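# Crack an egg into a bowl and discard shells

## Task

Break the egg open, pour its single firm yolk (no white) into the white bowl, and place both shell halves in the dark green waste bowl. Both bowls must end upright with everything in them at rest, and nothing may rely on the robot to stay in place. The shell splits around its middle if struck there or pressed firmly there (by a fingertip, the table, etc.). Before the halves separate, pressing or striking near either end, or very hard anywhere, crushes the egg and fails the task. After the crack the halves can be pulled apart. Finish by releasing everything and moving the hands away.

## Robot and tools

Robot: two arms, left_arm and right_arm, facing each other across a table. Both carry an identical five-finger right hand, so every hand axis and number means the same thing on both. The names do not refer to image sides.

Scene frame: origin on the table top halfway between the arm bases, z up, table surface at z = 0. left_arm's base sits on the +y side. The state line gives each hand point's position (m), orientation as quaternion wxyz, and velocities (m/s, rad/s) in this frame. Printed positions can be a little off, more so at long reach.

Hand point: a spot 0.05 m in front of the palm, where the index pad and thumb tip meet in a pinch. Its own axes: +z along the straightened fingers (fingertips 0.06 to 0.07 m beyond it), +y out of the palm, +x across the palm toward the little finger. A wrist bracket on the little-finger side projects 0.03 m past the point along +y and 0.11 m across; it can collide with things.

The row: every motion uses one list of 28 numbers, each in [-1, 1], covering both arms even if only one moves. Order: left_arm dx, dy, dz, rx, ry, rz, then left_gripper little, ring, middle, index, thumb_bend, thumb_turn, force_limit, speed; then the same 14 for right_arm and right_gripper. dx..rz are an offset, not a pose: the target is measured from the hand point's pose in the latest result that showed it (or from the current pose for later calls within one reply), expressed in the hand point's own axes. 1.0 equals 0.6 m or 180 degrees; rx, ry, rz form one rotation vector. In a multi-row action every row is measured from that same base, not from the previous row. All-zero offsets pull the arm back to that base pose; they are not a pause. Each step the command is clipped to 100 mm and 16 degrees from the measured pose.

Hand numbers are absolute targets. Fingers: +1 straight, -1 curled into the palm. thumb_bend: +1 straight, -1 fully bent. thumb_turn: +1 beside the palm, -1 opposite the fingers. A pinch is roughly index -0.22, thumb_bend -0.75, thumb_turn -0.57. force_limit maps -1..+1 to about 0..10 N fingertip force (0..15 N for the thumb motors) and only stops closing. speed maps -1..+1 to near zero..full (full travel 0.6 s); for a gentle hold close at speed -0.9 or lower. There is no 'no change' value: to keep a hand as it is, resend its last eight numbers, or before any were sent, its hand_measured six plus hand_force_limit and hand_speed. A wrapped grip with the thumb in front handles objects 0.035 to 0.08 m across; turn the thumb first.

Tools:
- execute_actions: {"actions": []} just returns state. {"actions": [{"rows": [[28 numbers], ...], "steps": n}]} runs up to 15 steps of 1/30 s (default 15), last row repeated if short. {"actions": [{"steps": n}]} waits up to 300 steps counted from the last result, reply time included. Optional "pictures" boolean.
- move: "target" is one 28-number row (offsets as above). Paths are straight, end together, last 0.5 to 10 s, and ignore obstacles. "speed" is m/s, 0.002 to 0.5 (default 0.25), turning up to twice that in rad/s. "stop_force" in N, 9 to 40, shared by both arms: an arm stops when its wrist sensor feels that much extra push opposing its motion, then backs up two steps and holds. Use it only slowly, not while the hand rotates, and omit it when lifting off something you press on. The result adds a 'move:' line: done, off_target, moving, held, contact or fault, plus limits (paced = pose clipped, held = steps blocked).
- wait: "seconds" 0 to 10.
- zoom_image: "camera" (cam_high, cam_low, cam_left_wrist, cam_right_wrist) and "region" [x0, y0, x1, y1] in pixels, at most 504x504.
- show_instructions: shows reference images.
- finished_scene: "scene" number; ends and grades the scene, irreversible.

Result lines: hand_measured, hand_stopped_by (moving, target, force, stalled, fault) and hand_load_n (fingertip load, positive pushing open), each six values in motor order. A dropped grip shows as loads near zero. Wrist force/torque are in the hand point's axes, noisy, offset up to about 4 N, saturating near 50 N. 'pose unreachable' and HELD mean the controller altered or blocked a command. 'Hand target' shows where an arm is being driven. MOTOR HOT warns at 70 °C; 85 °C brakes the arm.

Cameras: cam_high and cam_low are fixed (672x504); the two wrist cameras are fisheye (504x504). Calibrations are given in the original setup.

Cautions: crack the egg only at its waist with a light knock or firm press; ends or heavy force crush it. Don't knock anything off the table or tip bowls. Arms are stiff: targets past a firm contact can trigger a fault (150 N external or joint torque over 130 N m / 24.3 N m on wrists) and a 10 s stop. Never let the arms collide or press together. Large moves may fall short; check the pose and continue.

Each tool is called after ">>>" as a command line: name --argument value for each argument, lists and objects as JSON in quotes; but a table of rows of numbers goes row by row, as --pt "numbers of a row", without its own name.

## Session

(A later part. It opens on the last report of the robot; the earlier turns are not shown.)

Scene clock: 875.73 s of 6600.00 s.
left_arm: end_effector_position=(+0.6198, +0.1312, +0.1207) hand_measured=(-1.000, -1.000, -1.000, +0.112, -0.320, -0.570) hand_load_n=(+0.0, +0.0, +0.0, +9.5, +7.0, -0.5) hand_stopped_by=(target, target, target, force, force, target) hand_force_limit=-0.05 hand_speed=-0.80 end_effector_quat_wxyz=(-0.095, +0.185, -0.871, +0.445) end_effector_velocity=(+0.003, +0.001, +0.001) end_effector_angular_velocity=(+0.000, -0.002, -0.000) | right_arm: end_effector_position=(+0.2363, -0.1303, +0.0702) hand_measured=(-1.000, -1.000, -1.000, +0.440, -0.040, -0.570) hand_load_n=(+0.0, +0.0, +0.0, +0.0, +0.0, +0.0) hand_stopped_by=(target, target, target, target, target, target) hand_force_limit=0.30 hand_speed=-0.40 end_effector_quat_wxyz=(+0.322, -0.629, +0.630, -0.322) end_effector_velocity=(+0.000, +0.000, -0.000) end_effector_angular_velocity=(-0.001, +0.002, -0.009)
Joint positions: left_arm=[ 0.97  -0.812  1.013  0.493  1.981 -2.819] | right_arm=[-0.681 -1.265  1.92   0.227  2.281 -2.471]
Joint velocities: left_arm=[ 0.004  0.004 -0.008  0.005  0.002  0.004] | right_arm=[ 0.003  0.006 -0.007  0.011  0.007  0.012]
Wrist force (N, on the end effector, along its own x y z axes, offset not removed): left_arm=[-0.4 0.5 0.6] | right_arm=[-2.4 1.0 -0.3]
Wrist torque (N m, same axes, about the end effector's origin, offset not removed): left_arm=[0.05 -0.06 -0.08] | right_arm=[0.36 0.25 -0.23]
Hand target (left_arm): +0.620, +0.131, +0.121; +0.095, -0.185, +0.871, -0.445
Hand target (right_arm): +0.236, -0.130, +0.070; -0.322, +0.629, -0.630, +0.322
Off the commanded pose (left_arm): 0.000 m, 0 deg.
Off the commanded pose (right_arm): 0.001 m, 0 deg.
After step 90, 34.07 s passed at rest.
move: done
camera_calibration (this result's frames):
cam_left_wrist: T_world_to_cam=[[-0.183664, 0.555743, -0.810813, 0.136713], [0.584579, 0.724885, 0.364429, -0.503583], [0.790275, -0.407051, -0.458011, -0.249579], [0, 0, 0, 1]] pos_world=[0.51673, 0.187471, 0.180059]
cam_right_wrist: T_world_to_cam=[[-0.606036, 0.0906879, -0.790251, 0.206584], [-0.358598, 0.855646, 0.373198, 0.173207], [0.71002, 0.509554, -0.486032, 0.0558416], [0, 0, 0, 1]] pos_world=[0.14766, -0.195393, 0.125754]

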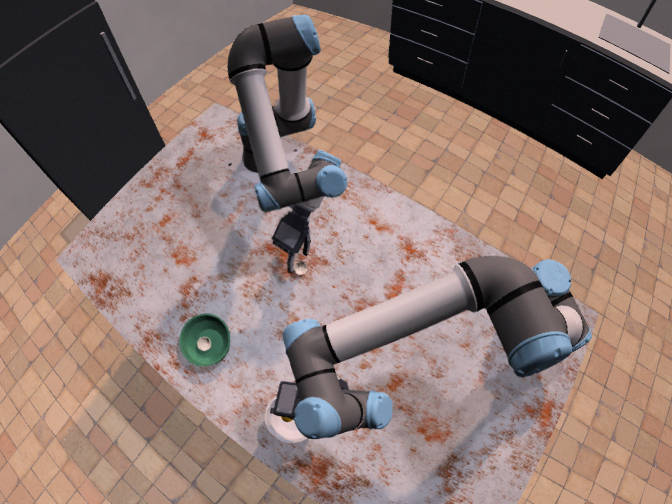

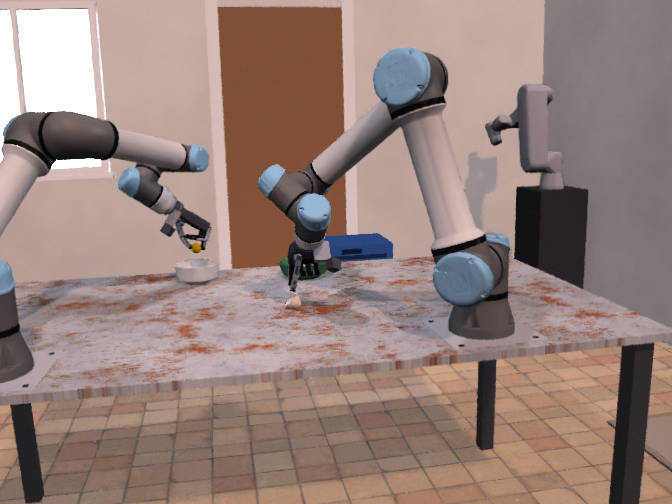

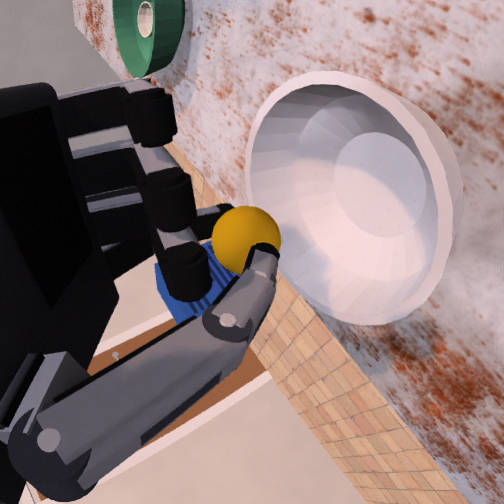

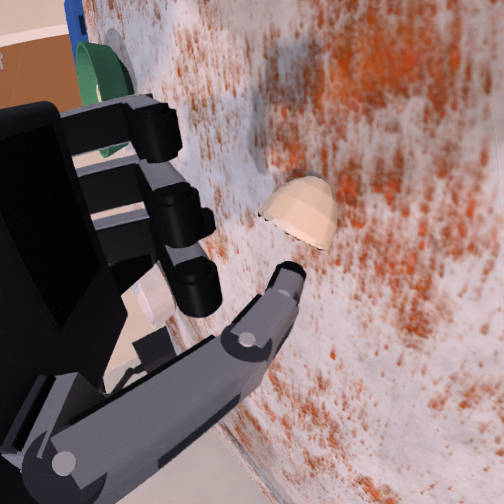

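>>> move --target '[0,0.098,0.0712,0,0,0,-1,-1,-1,0.0,-0.6,-0.57,-0.05,-0.8,-0.0022,0.0209,0.0228,0,0,0,-1,-1,-1,0.44,-0.04,-0.57,0.3,-0.4]' --speed 0.08

Scene clock: 908.87 s of 6600.00 s.
left_arm: end_effector_position=(+0.6200, +0.1311, +0.0481) hand_measured=(-1.000, -1.000, -1.000, +0.112, -0.320, -0.570) hand_load_n=(+0.0, +0.0, +0.0, +9.5, +7.0, -0.5) hand_stopped_by=(target, target, target, force, force, target) hand_force_limit=-0.05 hand_speed=-0.80 end_effector_quat_wxyz=(-0.095, +0.185, -0.871, +0.445) end_effector_velocity=(+0.000, -0.001, -0.001) end_effector_angular_velocity=(-0.001, -0.002, -0.000) | right_arm: end_effector_position=(+0.2400, -0.1290, +0.0521) hand_measured=(-1.000, -1.000, -1.000, +0.440, -0.040, -0.570) hand_load_n=(+0.0, +0.0, +0.0, +0.0, +0.0, +0.0) hand_stopped_by=(target, target, target, target, target, target) hand_force_limit=0.30 hand_speed=-0.40 end_effector_quat_wxyz=(+0.322, -0.629, +0.630, -0.322) end_effector_velocity=(-0.000, -0.000, -0.000) end_effector_angular_velocity=(-0.000, -0.001, +0.001)
Joint positions: left_arm=[ 0.97  -0.758  1.109  0.343  1.981 -2.819] | right_arm=[-0.687 -1.232  1.931  0.179  2.277 -2.478]
Joint velocities: left_arm=[-0.     0.001  0.001 -0.004 -0.    -0.   ] | right_arm=[ 0.     0.     0.001 -0.002  0.    -0.001]
Wrist force (N, on the end effector, along its own x y z axes, offset not removed): left_arm=[0.1 1.5 2.0] | right_arm=[-2.3 1.2 1.5]
Wrist torque (N m, same axes, about the end effector's origin, offset not removed): left_arm=[0.05 -0.25 0.04] | right_arm=[0.22 0.31 -0.20]
Hand target (left_arm): +0.620, +0.131, +0.048; +0.095, -0.185, +0.871, -0.445
Hand target (right_arm): +0.240, -0.129, +0.052; -0.322, +0.629, -0.630, +0.322
Off the commanded pose (left_arm): 0.000 m, 0 deg.
Off the commanded pose (right_arm): 0.000 m, 0 deg.
After step 90, 28.80 s passed at rest.
move: done
camera_calibration (this result's frames):
cam_left_wrist: T_world_to_cam=[[-0.183651, 0.555741, -0.810817, 0.0779219], [0.584569, 0.724888, 0.36444, -0.477246], [0.790285, -0.407049, -0.457996, -0.283062], [0, 0, 0, 1]] pos_world=[0.516994, 0.187425, 0.107466]
cam_right_wrist: T_world_to_cam=[[-0.60604, 0.090691, -0.790247, 0.194399], [-0.358592, 0.855648, 0.3732, 0.180172], [0.71002, 0.50955, -0.486036, 0.0437018], [0, 0, 0, 1]] pos_world=[0.151393, -0.194063, 0.107624]

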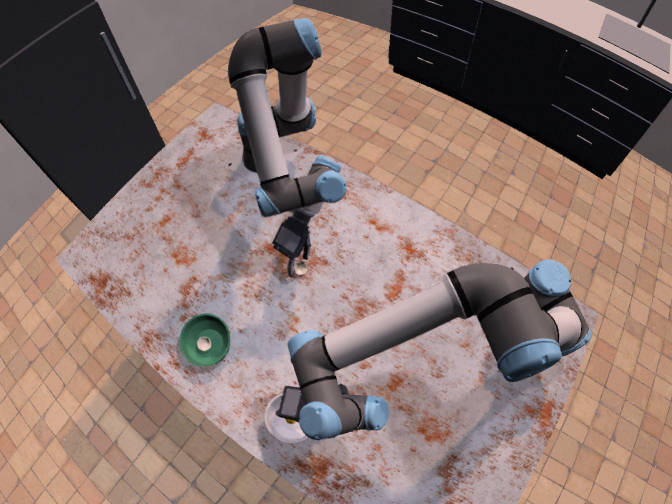

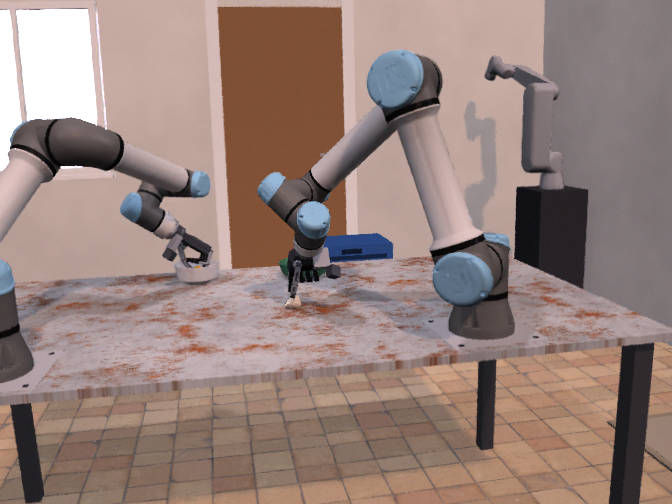

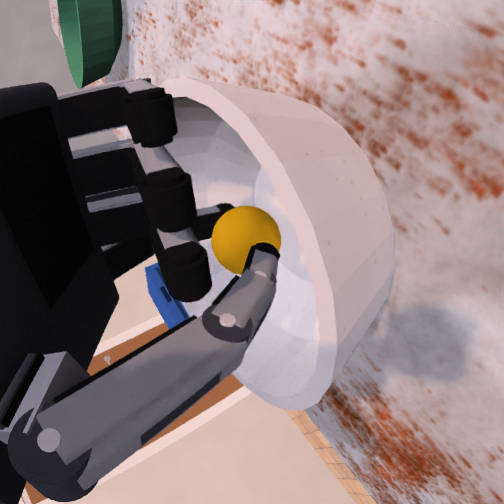

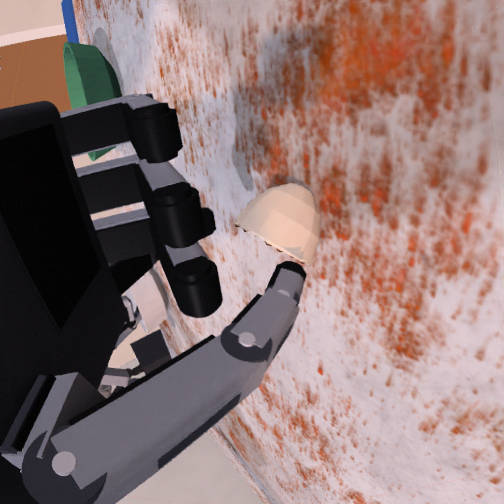

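>>> move --target '[0,0,0,0,0,0,-1,-1,-1,0.42,-0.08,-0.57,0.3,-0.4,-0.0017,0.0294,0.0276,0,0,0,-1,-1,-1,0.44,-0.04,-0.57,0.3,-0.4]' --speed 0.03

Scene clock: 922.67 s of 6600.00 s.
left_arm: end_effector_position=(+0.6200, +0.1311, +0.0480) hand_measured=(-1.000, -1.000, -1.000, +0.420, -0.080, -0.570) hand_load_n=(+0.0, +0.0, +0.0, +0.0, +0.0, +0.0) hand_stopped_by=(target, target, target, target, target, target) hand_force_limit=0.30 hand_speed=-0.40 end_effector_quat_wxyz=(-0.095, +0.185, -0.871, +0.445) end_effector_velocity=(-0.001, -0.002, +0.001) end_effector_angular_velocity=(-0.000, -0.003, -0.004) | right_arm: end_effector_position=(+0.2431, -0.1280, +0.0282) hand_measured=(-1.000, -1.000, -1.000, +0.440, -0.040, -0.570) hand_load_n=(+0.0, +0.0, +0.0, +0.0, +0.0, +0.0) hand_stopped_by=(target, target, target, target, target, target) hand_force_limit=0.30 hand_speed=-0.40 end_effector_quat_wxyz=(+0.322, -0.629, +0.630, -0.322) end_effector_velocity=(-0.000, -0.001, -0.001) end_effector_angular_velocity=(-0.002, +0.001, +0.001)
Joint positions: left_arm=[ 0.97  -0.758  1.109  0.343  1.981 -2.819] | right_arm=[-0.692 -1.189  1.947  0.117  2.273 -2.483]
Joint velocities: left_arm=[-0.003 -0.    -0.001 -0.     0.     0.002] | right_arm=[-0.     0.001  0.002 -0.002 -0.    -0.002]
Wrist force (N, on the end effector, along its own x y z axes, offset not removed): left_arm=[1.1 0.0 0.7] | right_arm=[-2.2 0.1 0.7]
Wrist torque (N m, same axes, about the end effector's origin, offset not removed): left_arm=[-0.09 -0.33 0.00] | right_arm=[0.07 0.26 -0.27]
Hand target (left_arm): +0.620, +0.131, +0.048; +0.095, -0.185, +0.871, -0.445
Hand target (right_arm): +0.243, -0.128, +0.028; -0.322, +0.629, -0.630, +0.322
Off the commanded pose (left_arm): 0.000 m, 0 deg.
Off the commanded pose (right_arm): 0.000 m, 0 deg.
After step 90, 9.67 s passed at rest.
move: done
camera_calibration (this result's frames):
cam_left_wrist: T_world_to_cam=[[-0.183703, 0.555772, -0.810784, 0.0779135], [0.584596, 0.724872, 0.364427, -0.477223], [0.790253, -0.407035, -0.458063, -0.283048], [0, 0, 0, 1]] pos_world=[0.516975, 0.187413, 0.10743]
cam_right_wrist: T_world_to_cam=[[-0.606046, 0.0906949, -0.790242, 0.177305], [-0.358581, 0.855652, 0.373202, 0.189302], [0.71002, 0.509543, -0.486043, 0.029393], [0, 0, 0, 1]] pos_world=[0.154465, -0.193034, 0.0837524]

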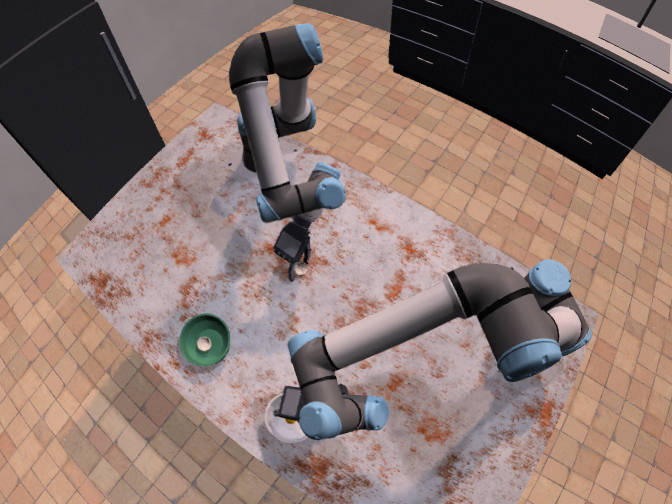

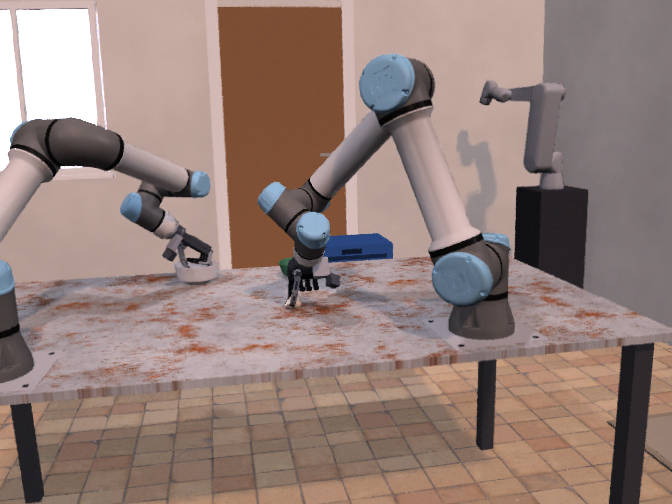

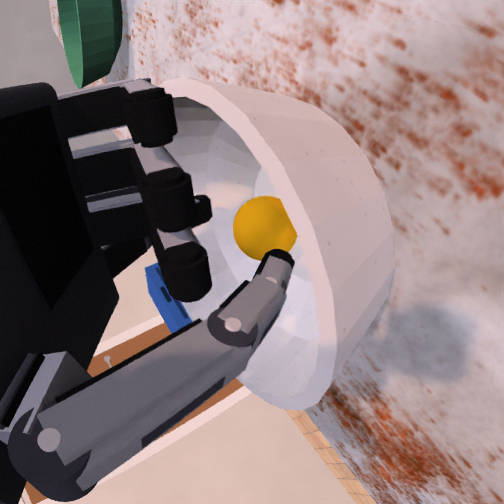

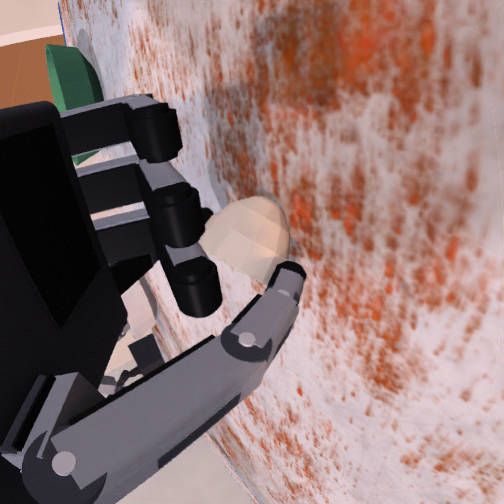

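>>> move --target '[0,-0.1079,-0.0784,0,0,0,-1,-1,-1,0.42,-0.08,-0.57,0.3,-0.4,0.0067,0,0,0,0,0,-1,-1,-1,0.0,-0.6,-0.57,0.0,-0.8]' --speed 0.08

Scene clock: 929.00 s of 6600.00 s.
left_arm: end_effector_position=(+0.6197, +0.1312, +0.1280) hand_measured=(-1.000, -1.000, -1.000, +0.420, -0.080, -0.570) hand_load_n=(+0.0, +0.0, +0.0, +0.0, +0.0, +0.0) hand_stopped_by=(target, target, target, target, target, target) hand_force_limit=0.30 hand_speed=-0.40 end_effector_quat_wxyz=(-0.095, +0.185, -0.871, +0.445) end_effector_velocity=(+0.000, +0.000, +0.001) end_effector_angular_velocity=(+0.001, -0.000, -0.000) | right_arm: end_effector_position=(+0.2431, -0.1320, +0.0282) hand_measured=(-1.000, -1.000, -1.000, +0.232, -0.182, -0.570) hand_load_n=(+0.0, +0.0, +0.0, +7.5, +7.5, -0.5) hand_stopped_by=(target, target, target, force, force, target) hand_force_limit=0.00 hand_speed=-0.80 end_effector_quat_wxyz=(+0.322, -0.629, +0.630, -0.322) end_effector_velocity=(-0.000, -0.000, -0.000) end_effector_angular_velocity=(+0.000, +0.000, -0.001)
Joint positions: left_arm=[ 0.97  -0.816  1.001  0.509  1.981 -2.819] | right_arm=[-0.699 -1.198  1.959  0.109  2.269 -2.489]
Joint velocities: left_arm=[ 0.001 -0.    -0.003  0.004 -0.     0.001] | right_arm=[ 0.     0.     0.001 -0.     0.     0.001]
Wrist force (N, on the end effector, along its own x y z axes, offset not removed): left_arm=[-0.5 -0.6 -1.2] | right_arm=[-2.2 2.8 0.2]
Wrist torque (N m, same axes, about the end effector's origin, offset not removed): left_arm=[-0.07 -0.01 -0.12] | right_arm=[0.50 0.25 -0.18]
Hand target (left_arm): +0.620, +0.131, +0.128; +0.095, -0.185, +0.871, -0.445
Hand target (right_arm): +0.243, -0.132, +0.028; -0.322, +0.629, -0.630, +0.322
Off the commanded pose (left_arm): 0.000 m, 0 deg.
Off the commanded pose (right_arm): 0.000 m, 0 deg.
After step 90, 1.93 s passed at rest.
move: done
camera_calibration (this result's frames):
cam_left_wrist: T_world_to_cam=[[-0.183845, 0.555738, -0.810775, 0.142709], [0.584507, 0.724966, 0.364383, -0.506207], [0.790286, -0.406914, -0.458115, -0.246207], [0, 0, 0, 1]] pos_world=[0.516692, 0.187489, 0.187367]
cam_right_wrist: T_world_to_cam=[[-0.606051, 0.0906957, -0.790239, 0.177664], [-0.358576, 0.855654, 0.373203, 0.192738], [0.710019, 0.50954, -0.486048, 0.0314366], [0, 0, 0, 1]] pos_world=[0.154464, -0.197048, 0.0837466]

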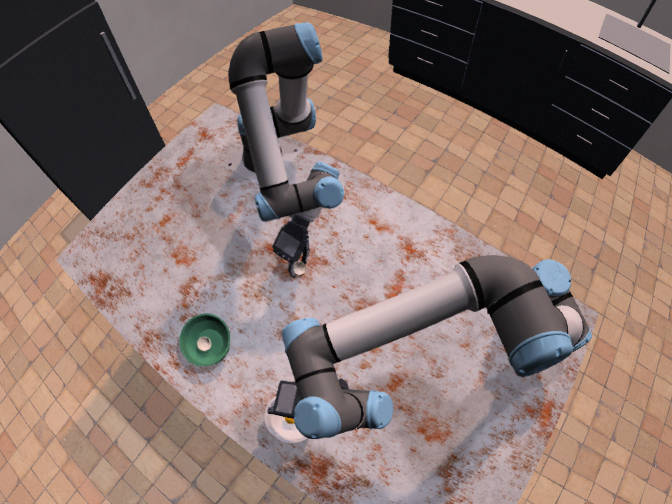

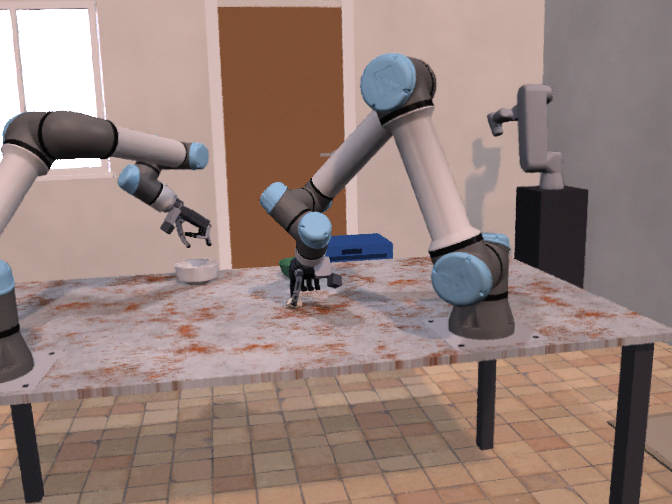

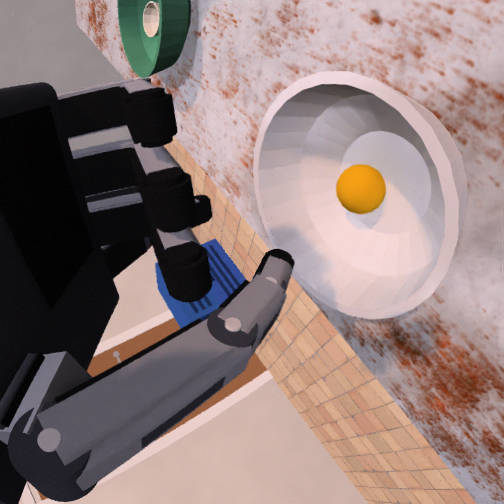

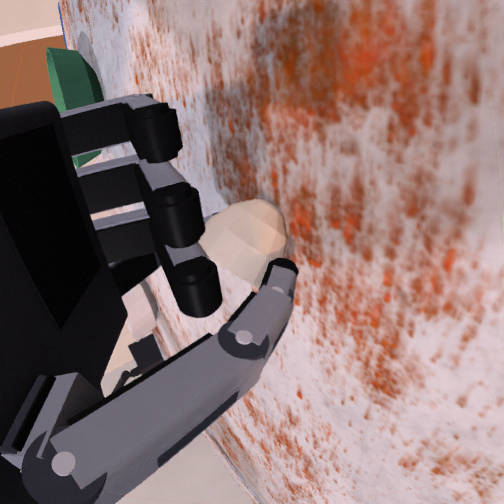

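>>> move --target '[0.2823,0.1563,-0.4702,0,0,0,-1,-1,-1,0.42,-0.08,-0.57,0.3,-0.4,0.105,-0.4532,0.3485,0,0,0,-1,-1,-1,0.0,-0.6,-0.57,0.0,-0.8]' --speed 0.2

Scene clock: 953.17 s of 6600.00 s.
left_arm: end_effector_position=(+0.3495, +0.3210, +0.2171) hand_measured=(-1.000, -1.000, -1.000, +0.420, -0.080, -0.570) hand_load_n=(+0.0, +0.0, +0.0, +0.0, +0.0, +0.0) hand_stopped_by=(target, target, target, target, target, target) hand_force_limit=0.30 hand_speed=-0.40 end_effector_quat_wxyz=(-0.095, +0.185, -0.871, +0.445) end_effector_velocity=(-0.001, +0.000, +0.001) end_effector_angular_velocity=(-0.002, -0.002, +0.000) | right_arm: end_effector_position=(+0.5716, -0.1943, +0.1261) hand_measured=(-1.000, -1.000, -1.000, +0.232, -0.182, -0.570) hand_load_n=(+0.0, +0.0, +0.0, +7.5, +7.5, -0.5) hand_stopped_by=(target, target, target, force, force, target) hand_force_limit=0.00 hand_speed=-0.80 end_effector_quat_wxyz=(+0.322, -0.629, +0.630, -0.322) end_effector_velocity=(+0.001, +0.000, +0.001) end_effector_angular_velocity=(+0.000, +0.000, +0.000)
Joint positions: left_arm=[ 0.942 -1.66   1.908  0.439  1.959 -2.839] | right_arm=[-1.26  -1.046  1.383  0.319  1.856 -2.927]
Joint velocities: left_arm=[-0.001 -0.004  0.001  0.    -0.001 -0.001] | right_arm=[-0.001  0.002 -0.006  0.004 -0.001 -0.   ]
Wrist force (N, on the end effector, along its own x y z axes, offset not removed): left_arm=[-0.5 -2.8 -0.6] | right_arm=[-2.6 1.1 0.4]
Wrist torque (N m, same axes, about the end effector's origin, offset not removed): left_arm=[-0.51 -0.02 -0.20] | right_arm=[0.28 0.25 -0.32]
Hand target (left_arm): +0.349, +0.321, +0.217; +0.095, -0.185, +0.871, -0.445
Hand target (right_arm): +0.572, -0.194, +0.126; -0.322, +0.629, -0.630, +0.322
Off the commanded pose (left_arm): 0.000 m, 0 deg.
Off the commanded pose (right_arm): 0.001 m, 0 deg.
After step 90, 18.90 s passed at rest.
move: done
camera_calibration (this result's frames):
cam_left_wrist: T_world_to_cam=[[-0.183885, 0.555762, -0.81075, 0.0598806], [0.58455, 0.724943, 0.364361, -0.518366], [0.790245, -0.406923, -0.458176, 0.0854233], [0, 0, 0, 1]] pos_world=[0.246517, 0.377267, 0.27656]
cam_right_wrist: T_world_to_cam=[[-0.606272, 0.0907978, -0.790057, 0.459863], [-0.3584, 0.855656, 0.373365, 0.327244], [0.709918, 0.509517, -0.486218, -0.122392], [0, 0, 0, 1]] pos_world=[0.482974, -0.259403, 0.181628]

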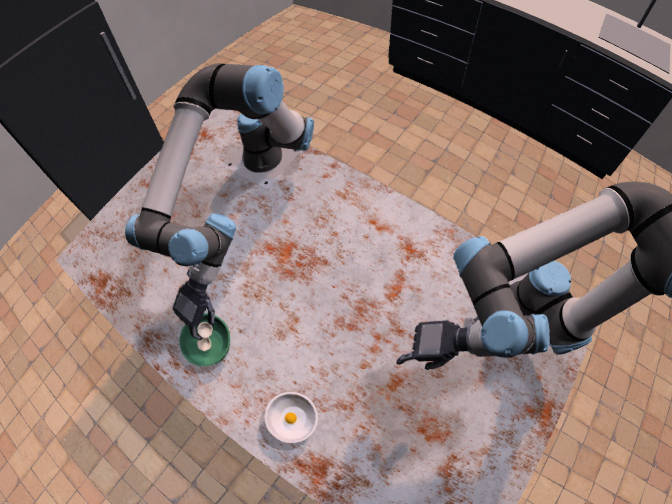

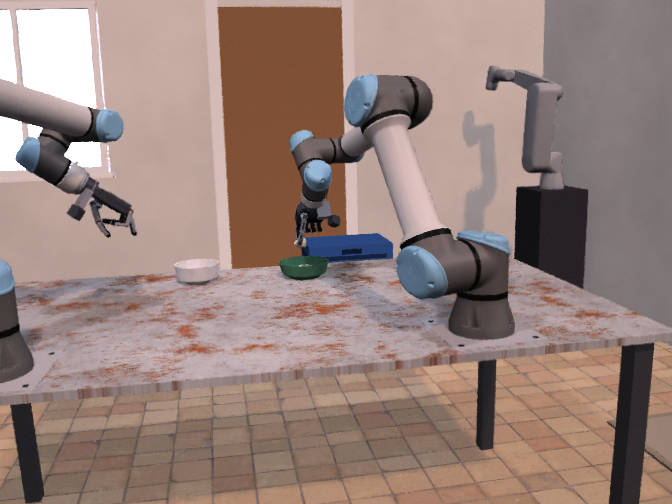

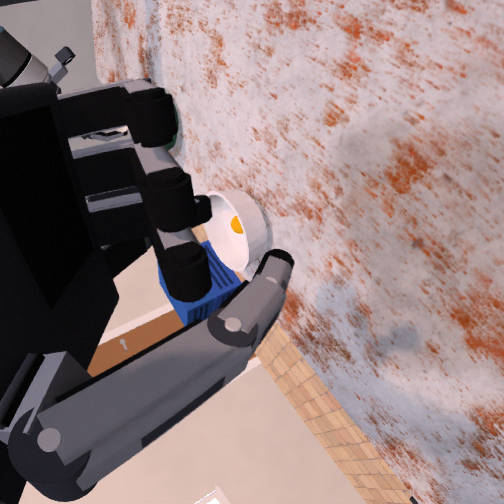

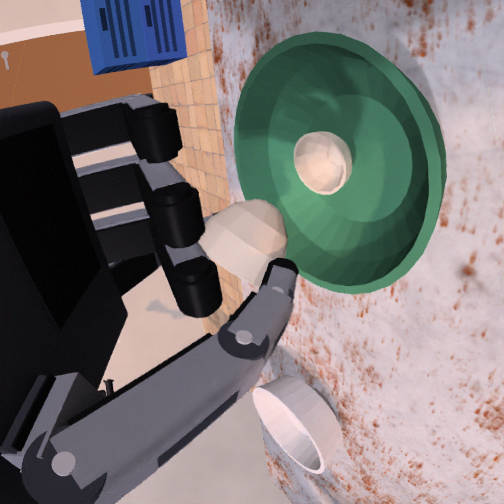

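>>> move --target '[0,0,0,0,0,0,-1,-1,-1,0.42,-0.08,-0.57,0.3,-0.4,0.0012,0.0901,0.0519,0,0,0,-1,-1,-1,0.0,-0.6,-0.57,0.0,-0.8]' --speed 0.08 --stop_force 12

Scene clock: 965.13 s of 6600.00 s.
left_arm: end_effector_position=(+0.3495, +0.3210, +0.2171) hand_measured=(-1.000, -1.000, -1.000, +0.420, -0.080, -0.570) hand_load_n=(+0.0, +0.0, +0.0, +0.0, +0.0, +0.0) hand_stopped_by=(target, target, target, target, target, target) hand_force_limit=0.30 hand_speed=-0.40 end_effector_quat_wxyz=(-0.095, +0.185, -0.871, +0.445) end_effector_velocity=(-0.001, +0.000, -0.000) end_effector_angular_velocity=(+0.001, +0.002, -0.000) | right_arm: end_effector_position=(+0.5652, -0.1950, +0.0642) hand_measured=(-1.000, -1.000, -1.000, +0.232, -0.182, -0.570) hand_load_n=(+0.0, +0.0, +0.0, +7.5, +7.5, -0.5) hand_stopped_by=(target, target, target, force, force, target) hand_force_limit=0.00 hand_speed=-0.80 end_effector_quat_wxyz=(+0.322, -0.629, +0.630, -0.322) end_effector_velocity=(-0.000, +0.000, -0.001) end_effector_angular_velocity=(+0.003, +0.000, -0.002)
Joint positions: left_arm=[ 0.942 -1.66   1.908  0.439  1.959 -2.839] | right_arm=[-1.257 -1.     1.481  0.176  1.858 -2.925]
Joint velocities: left_arm=[-0.    -0.     0.001  0.001  0.    -0.   ] | right_arm=[ 0.     0.001  0.002 -0.003 -0.     0.003]
Wrist force (N, on the end effector, along its own x y z axes, offset not removed): left_arm=[-1.6 -2.8 1.4] | right_arm=[-3.0 1.5 1.7]
Wrist torque (N m, same axes, about the end effector's origin, offset not removed): left_arm=[-0.35 0.03 -0.25] | right_arm=[0.24 0.28 -0.24]
Hand target (left_arm): +0.350, +0.321, +0.217; +0.095, -0.185, +0.871, -0.445
Hand target (right_arm): +0.565, -0.195, +0.064; -0.322, +0.629, -0.630, +0.322
Off the commanded pose (left_arm): 0.000 m, 0 deg.
Off the commanded pose (right_arm): 0.000 m, 0 deg.
After step 90, 7.77 s passed at rest.
move: done
camera_calibration (this result's frames):
cam_left_wrist: T_world_to_cam=[[-0.183896, 0.55576, -0.810749, 0.0598913], [0.584577, 0.724932, 0.364338, -0.518346], [0.790223, -0.406945, -0.458196, 0.085445], [0, 0, 0, 1]] pos_world=[0.246506, 0.377252, 0.276561]
cam_right_wrist: T_world_to_cam=[[-0.606279, 0.0908018, -0.790051, 0.407123], [-0.35839, 0.855659, 0.373368, 0.34867], [0.709917, 0.509512, -0.486226, -0.147579], [0, 0, 0, 1]] pos_world=[0.476559, -0.260117, 0.119709]

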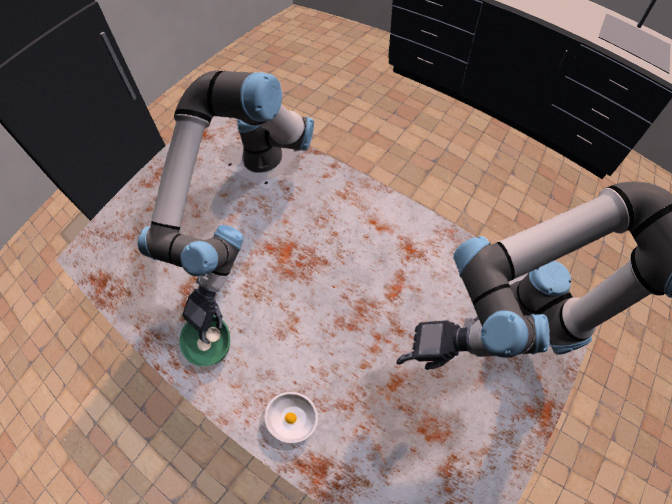

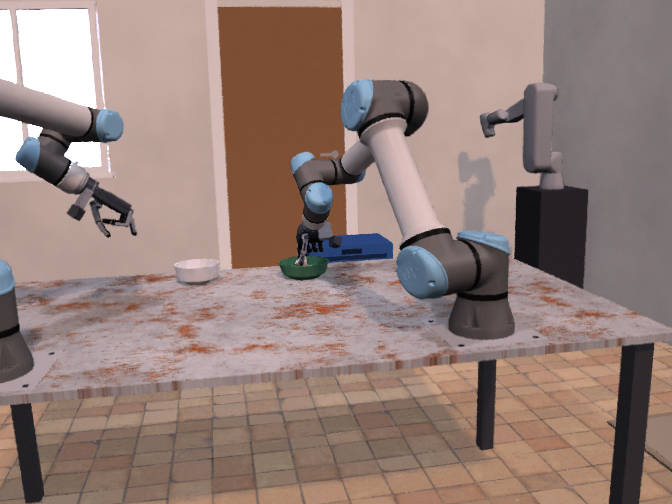

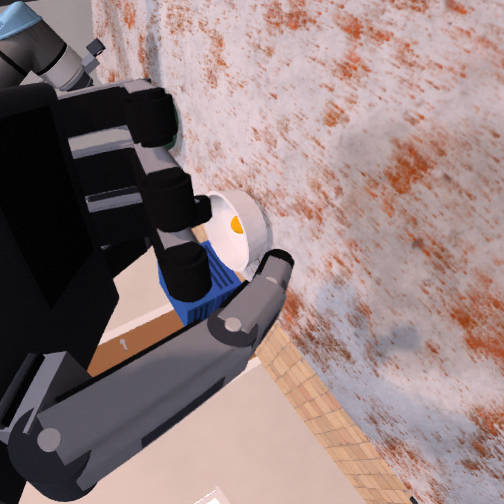

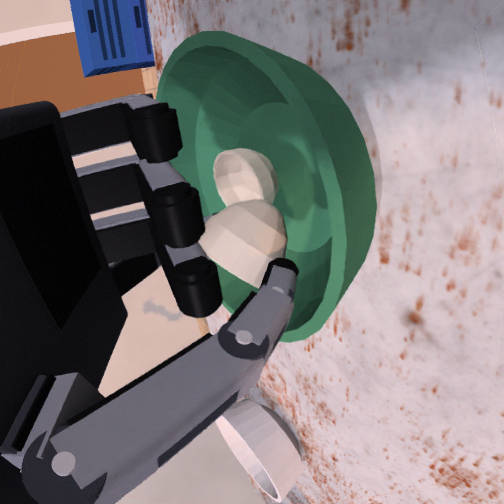

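>>> execute_actions --actions '[{"rows":[[0,0,0,0,0,0,-1,-1,-1,0.42,-0.08,-0.57,0.3,-0.4,0,0,0,0,0,0,-1,-1,-1,0.42,-0.06,-0.57,0.3,-0.5]],"steps":15}]' --pictures false

>>> move --target '[0,0,0,0,0,0,-1,-1,-1,0.42,-0.08,-0.57,0.3,-0.4,0,-0.1213,-0.0882,0,0,0,-1,-1,-1,0.42,-0.06,-0.57,0.3,-0.5]' --speed 0.1

Scene clock: 973.63 s of 6600.00 s.
left_arm: end_effector_position=(+0.3495, +0.3210, +0.2171) hand_measured=(-1.000, -1.000, -1.000, +0.420, -0.080, -0.570) hand_load_n=(+0.0, +0.0, +0.0, +0.0, +0.0, +0.0) hand_stopped_by=(target, target, target, target, target, target) hand_force_limit=0.30 hand_speed=-0.40 end_effector_quat_wxyz=(-0.095, +0.185, -0.871, +0.445) end_effector_velocity=(-0.000, -0.000, -0.000) end_effector_angular_velocity=(-0.000, +0.000, -0.001) | right_arm: end_effector_position=(+0.5651, -0.1951, +0.0640) hand_measured=(-1.000, -1.000, -1.000, +0.420, -0.060, -0.570) hand_load_n=(+0.0, +0.0, +0.0, +0.0, +0.0, +0.0) hand_stopped_by=(target, target, target, target, target, target) hand_force_limit=0.30 hand_speed=-0.50 end_effector_quat_wxyz=(+0.322, -0.629, +0.630, -0.322) end_effector_velocity=(+0.000, +0.000, +0.002) end_effector_angular_velocity=(+0.002, -0.002, -0.000)
Joint positions: left_arm=[ 0.942 -1.66   1.908  0.439  1.959 -2.839] | right_arm=[-1.257 -1.     1.481  0.176  1.858 -2.925]
Joint velocities: left_arm=[-0.001 -0.     0.001 -0.001  0.    -0.   ] | right_arm=[ 0.    -0.002 -0.     0.001 -0.     0.001]
Wrist force (N, on the end effector, along its own x y z axes, offset not removed): left_arm=[1.4 -1.8 3.1] | right_arm=[-2.9 1.6 1.1]
Wrist torque (N m, same axes, about the end effector's origin, offset not removed): left_arm=[-0.41 -0.43 -0.17] | right_arm=[0.29 0.31 -0.25]
Hand target (left_arm): +0.350, +0.321, +0.217; +0.095, -0.185, +0.871, -0.445
Hand target (right_arm): +0.565, -0.195, +0.064; -0.322, +0.629, -0.630, +0.322
Off the commanded pose (left_arm): 0.000 m, 0 deg.
Off the commanded pose (right_arm): 0.000 m, 0 deg.
Steps of this call (steps 1 to 90: nothing new was sent; then 5.00 s passed at rest; steps 91 to 105: all 15 steps of this action). Readings (end_effector_position | what the end effector reports):
91: left_arm (+0.3495, +0.3210, +0.2171) | right_arm (+0.5652, -0.1950, +0.0641) | left_arm hand_measured=(-1.000, -1.000, -1.000, +0.420, -0.080, -0.570) hand_load_n=(+0.0, +0.0, +0.0, +0.0, +0.0, +0.0) hand_stopped_by=(target, target, target, target, target, target) hand_force_limit=0.30 hand_speed=-0.40 | right_arm hand_measured=(-1.000, -1.000, -1.000, +0.232, -0.182, -0.570) hand_load_n=(+0.0, +0.0, +0.0, +7.5, +7.5, -0.5) hand_stopped_by=(target, target, target, moving, moving, target) hand_force_limit=0.30 hand_speed=-0.50
92: left_arm (+0.3495, +0.3210, +0.2171) | right_arm (+0.5652, -0.1950, +0.0641) | left_arm hand_measured=(-1.000, -1.000, -1.000, +0.420, -0.080, -0.570) hand_load_n=(+0.0, +0.0, +0.0, +0.0, +0.0, +0.0) hand_stopped_by=(target, target, target, target, target, target) hand_force_limit=0.30 hand_speed=-0.40 | right_arm hand_measured=(-1.000, -1.000, -1.000, +0.232, -0.182, -0.570) hand_load_n=(+0.0, +0.0, +0.0, +7.5, +7.5, -0.5) hand_stopped_by=(target, target, target, moving, moving, target) hand_force_limit=0.30 hand_speed=-0.50
94: left_arm (+0.3495, +0.3210, +0.2171) | right_arm (+0.5652, -0.1950, +0.0641) | left_arm hand_measured=(-1.000, -1.000, -1.000, +0.420, -0.080, -0.570) hand_load_n=(+0.0, +0.0, +0.0, +0.0, +0.0, +0.0) hand_stopped_by=(target, target, target, target, target, target) hand_force_limit=0.30 hand_speed=-0.40 | right_arm hand_measured=(-1.000, -1.000, -1.000, +0.256, -0.168, -0.570) hand_load_n=(+0.0, +0.0, +0.0, +2.0, +2.0, +0.0) hand_stopped_by=(target, target, target, moving, moving, target) hand_force_limit=0.30 hand_speed=-0.50
98: left_arm (+0.3495, +0.3210, +0.2171) | right_arm (+0.5651, -0.1951, +0.0640) | left_arm hand_measured=(-1.000, -1.000, -1.000, +0.420, -0.080, -0.570) hand_load_n=(+0.0, +0.0, +0.0, +0.0, +0.0, +0.0) hand_stopped_by=(target, target, target, target, target, target) hand_force_limit=0.30 hand_speed=-0.40 | right_arm hand_measured=(-1.000, -1.000, -1.000, +0.368, -0.100, -0.570) hand_load_n=(+0.0, +0.0, +0.0, +0.0, +0.0, +0.0) hand_stopped_by=(target, target, target, moving, moving, target) hand_force_limit=0.30 hand_speed=-0.50
105: the state above

Scene clock: 975.20 s of 6600.00 s.
left_arm: end_effector_position=(+0.3495, +0.3210, +0.2171) hand_measured=(-1.000, -1.000, -1.000, +0.420, -0.080, -0.570) hand_load_n=(+0.0, +0.0, +0.0, +0.0, +0.0, +0.0) hand_stopped_by=(target, target, target, target, target, target) hand_force_limit=0.30 hand_speed=-0.40 end_effector_quat_wxyz=(-0.095, +0.185, -0.871, +0.445) end_effector_velocity=(+0.000, -0.001, +0.000) end_effector_angular_velocity=(-0.000, -0.002, -0.001) | right_arm: end_effector_position=(+0.5649, -0.1951, +0.1539) hand_measured=(-1.000, -1.000, -1.000, +0.420, -0.060, -0.570) hand_load_n=(+0.0, +0.0, +0.0, +0.0, +0.0, +0.0) hand_stopped_by=(target, target, target, target, target, target) hand_force_limit=0.30 hand_speed=-0.50 end_effector_quat_wxyz=(+0.322, -0.630, +0.630, -0.322) end_effector_velocity=(+0.000, +0.000, +0.002) end_effector_angular_velocity=(+0.001, -0.002, -0.001)
Joint positions: left_arm=[ 0.942 -1.66   1.908  0.439  1.959 -2.839] | right_arm=[-1.257 -1.08   1.362  0.375  1.858 -2.925]
Joint velocities: left_arm=[-0.001 -0.    -0.001 -0.001  0.     0.001] | right_arm=[ 0.    -0.002 -0.003  0.003  0.     0.001]
Wrist force (N, on the end effector, along its own x y z axes, offset not removed): left_arm=[1.6 0.4 1.8] | right_arm=[-1.7 1.8 -0.7]
Wrist torque (N m, same axes, about the end effector's origin, offset not removed): left_arm=[-0.05 -0.58 0.04] | right_arm=[0.49 0.17 -0.19]
Hand target (left_arm): +0.350, +0.321, +0.217; +0.095, -0.185, +0.871, -0.445
Hand target (right_arm): +0.565, -0.195, +0.154; -0.322, +0.629, -0.630, +0.322
Off the commanded pose (left_arm): 0.000 m, 0 deg.
Off the commanded pose (right_arm): 0.000 m, 0 deg.
move: done
camera_calibration (this result's frames):
cam_left_wrist: T_world_to_cam=[[-0.183885, 0.555762, -0.81075, 0.0598807], [0.584549, 0.724943, 0.364361, -0.518366], [0.790246, -0.406923, -0.458176, 0.0854231], [0, 0, 0, 1]] pos_world=[0.246517, 0.377267, 0.27656]
cam_right_wrist: T_world_to_cam=[[-0.606338, 0.0906387, -0.790025, 0.477859], [-0.358453, 0.855672, 0.37328, 0.315135], [0.709836, 0.50952, -0.486336, -0.103657], [0, 0, 0, 1]] pos_world=[0.476284, -0.260149, 0.209475]

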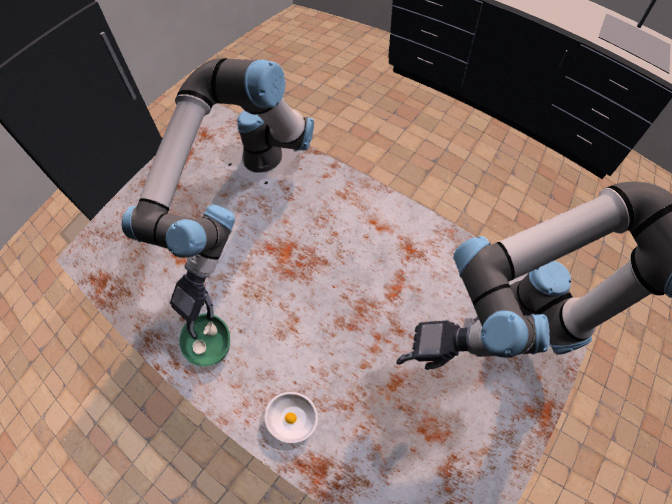

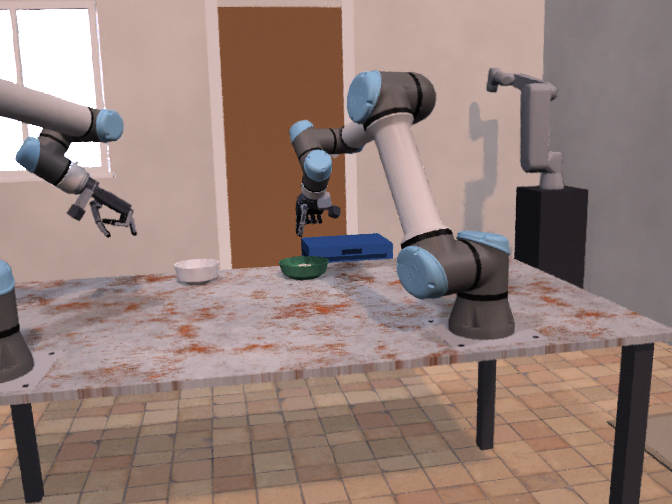

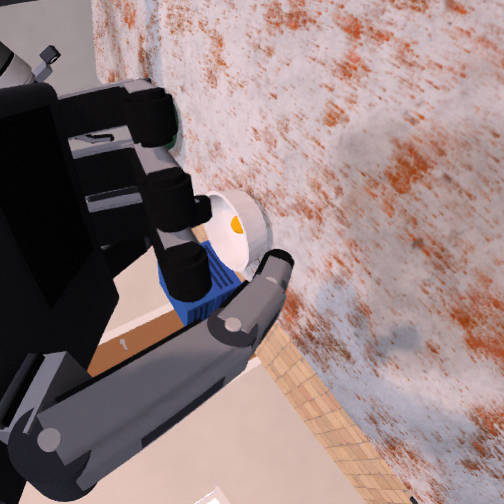

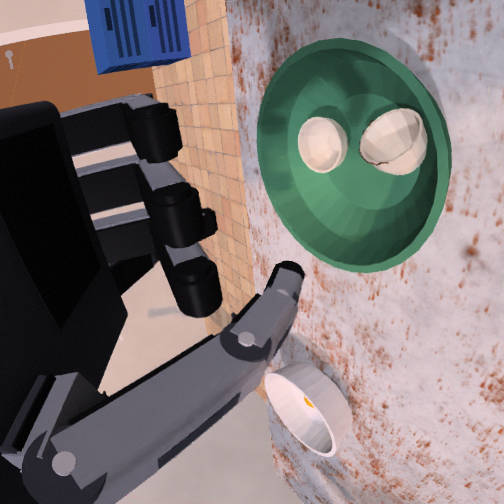

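>>> move --target '[0,0,0,0,0,0,-1,-1,-1,0.42,-0.08,-0.57,0.3,-0.4,0.1667,0.1285,-0.3187,0,0,0,-1,-1,-1,0.42,-0.06,-0.57,0.3,-0.5]' --speed 0.2

Scene clock: 979.50 s of 6600.00 s.
left_arm: end_effector_position=(+0.3495, +0.3210, +0.2171) hand_measured=(-1.000, -1.000, -1.000, +0.420, -0.080, -0.570) hand_load_n=(+0.0, +0.0, +0.0, +0.0, +0.0, +0.0) hand_stopped_by=(target, target, target, target, target, target) hand_force_limit=0.30 hand_speed=-0.40 end_effector_quat_wxyz=(-0.095, +0.185, -0.871, +0.445) end_effector_velocity=(-0.000, +0.001, -0.001) end_effector_angular_velocity=(+0.001, +0.002, +0.002) | right_arm: end_effector_position=(+0.3649, -0.2952, +0.2030) hand_measured=(-1.000, -1.000, -1.000, +0.420, -0.060, -0.570) hand_load_n=(+0.0, +0.0, +0.0, +0.0, +0.0, +0.0) hand_stopped_by=(target, target, target, target, target, target) hand_force_limit=0.30 hand_speed=-0.50 end_effector_quat_wxyz=(+0.322, -0.630, +0.630, -0.322) end_effector_velocity=(-0.001, -0.001, +0.002) end_effector_angular_velocity=(+0.000, -0.002, +0.001)
Joint positions: left_arm=[ 0.942 -1.66   1.908  0.439  1.959 -2.839] | right_arm=[-1.339 -1.649  1.928  0.365  1.793 -2.977]
Joint velocities: left_arm=[ 0.002 -0.     0.001  0.001  0.    -0.001] | right_arm=[-0.002 -0.006  0.001  0.003 -0.002 -0.002]
Wrist force (N, on the end effector, along its own x y z axes, offset not removed): left_arm=[-2.0 -1.4 0.2] | right_arm=[-2.6 1.4 1.6]
Wrist torque (N m, same axes, about the end effector's origin, offset not removed): left_arm=[-0.21 0.01 -0.18] | right_arm=[0.20 0.25 -0.20]
Hand target (left_arm): +0.350, +0.321, +0.217; +0.095, -0.185, +0.871, -0.445
Hand target (right_arm): +0.365, -0.295, +0.203; -0.322, +0.630, -0.630, +0.322
Off the commanded pose (left_arm): 0.000 m, 0 deg.
Off the commanded pose (right_arm): 0.000 m, 0 deg.
move: done
camera_calibration (this result's frames):
cam_left_wrist: T_world_to_cam=[[-0.183885, 0.555762, -0.81075, 0.0598806], [0.58455, 0.724943, 0.364361, -0.518366], [0.790246, -0.406923, -0.458176, 0.0854232], [0, 0, 0, 1]] pos_world=[0.246517, 0.377267, 0.27656]
cam_right_wrist: T_world_to_cam=[[-0.606403, 0.0906451, -0.789974, 0.404482], [-0.358391, 0.85569, 0.373296, 0.310801], [0.70981, 0.509488, -0.486407, 0.11326], [0, 0, 0, 1]] pos_world=[0.276275, -0.360318, 0.2586]

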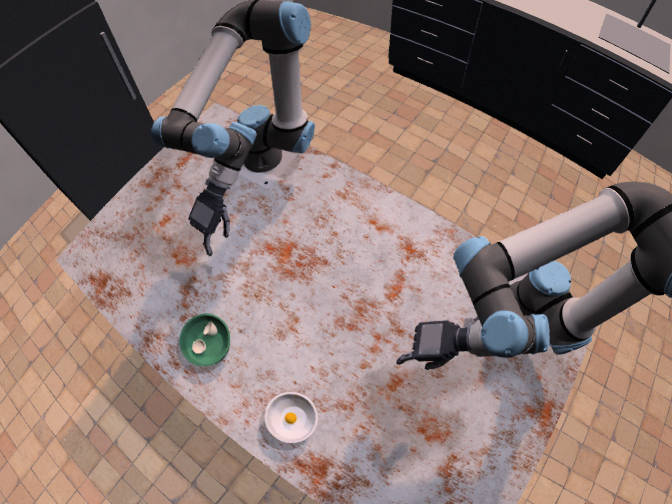

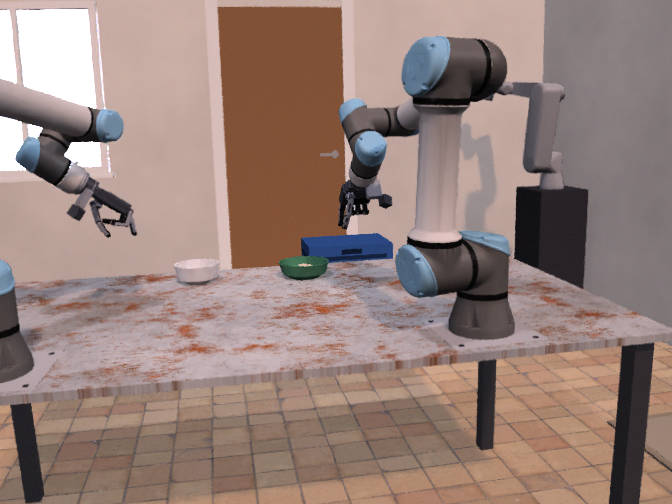

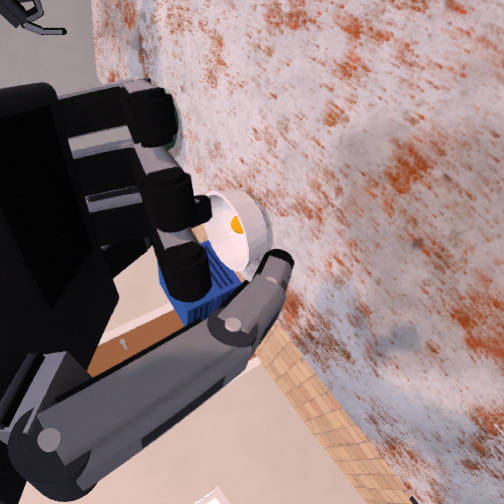

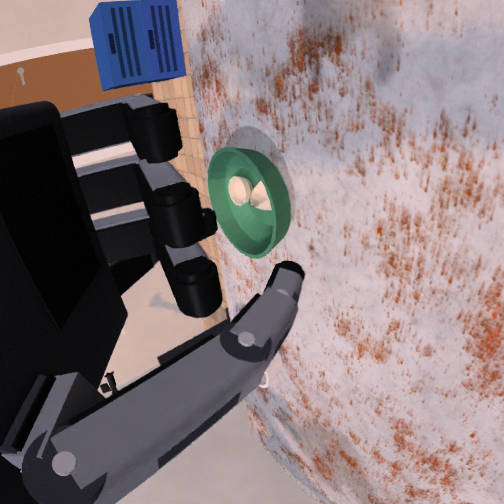

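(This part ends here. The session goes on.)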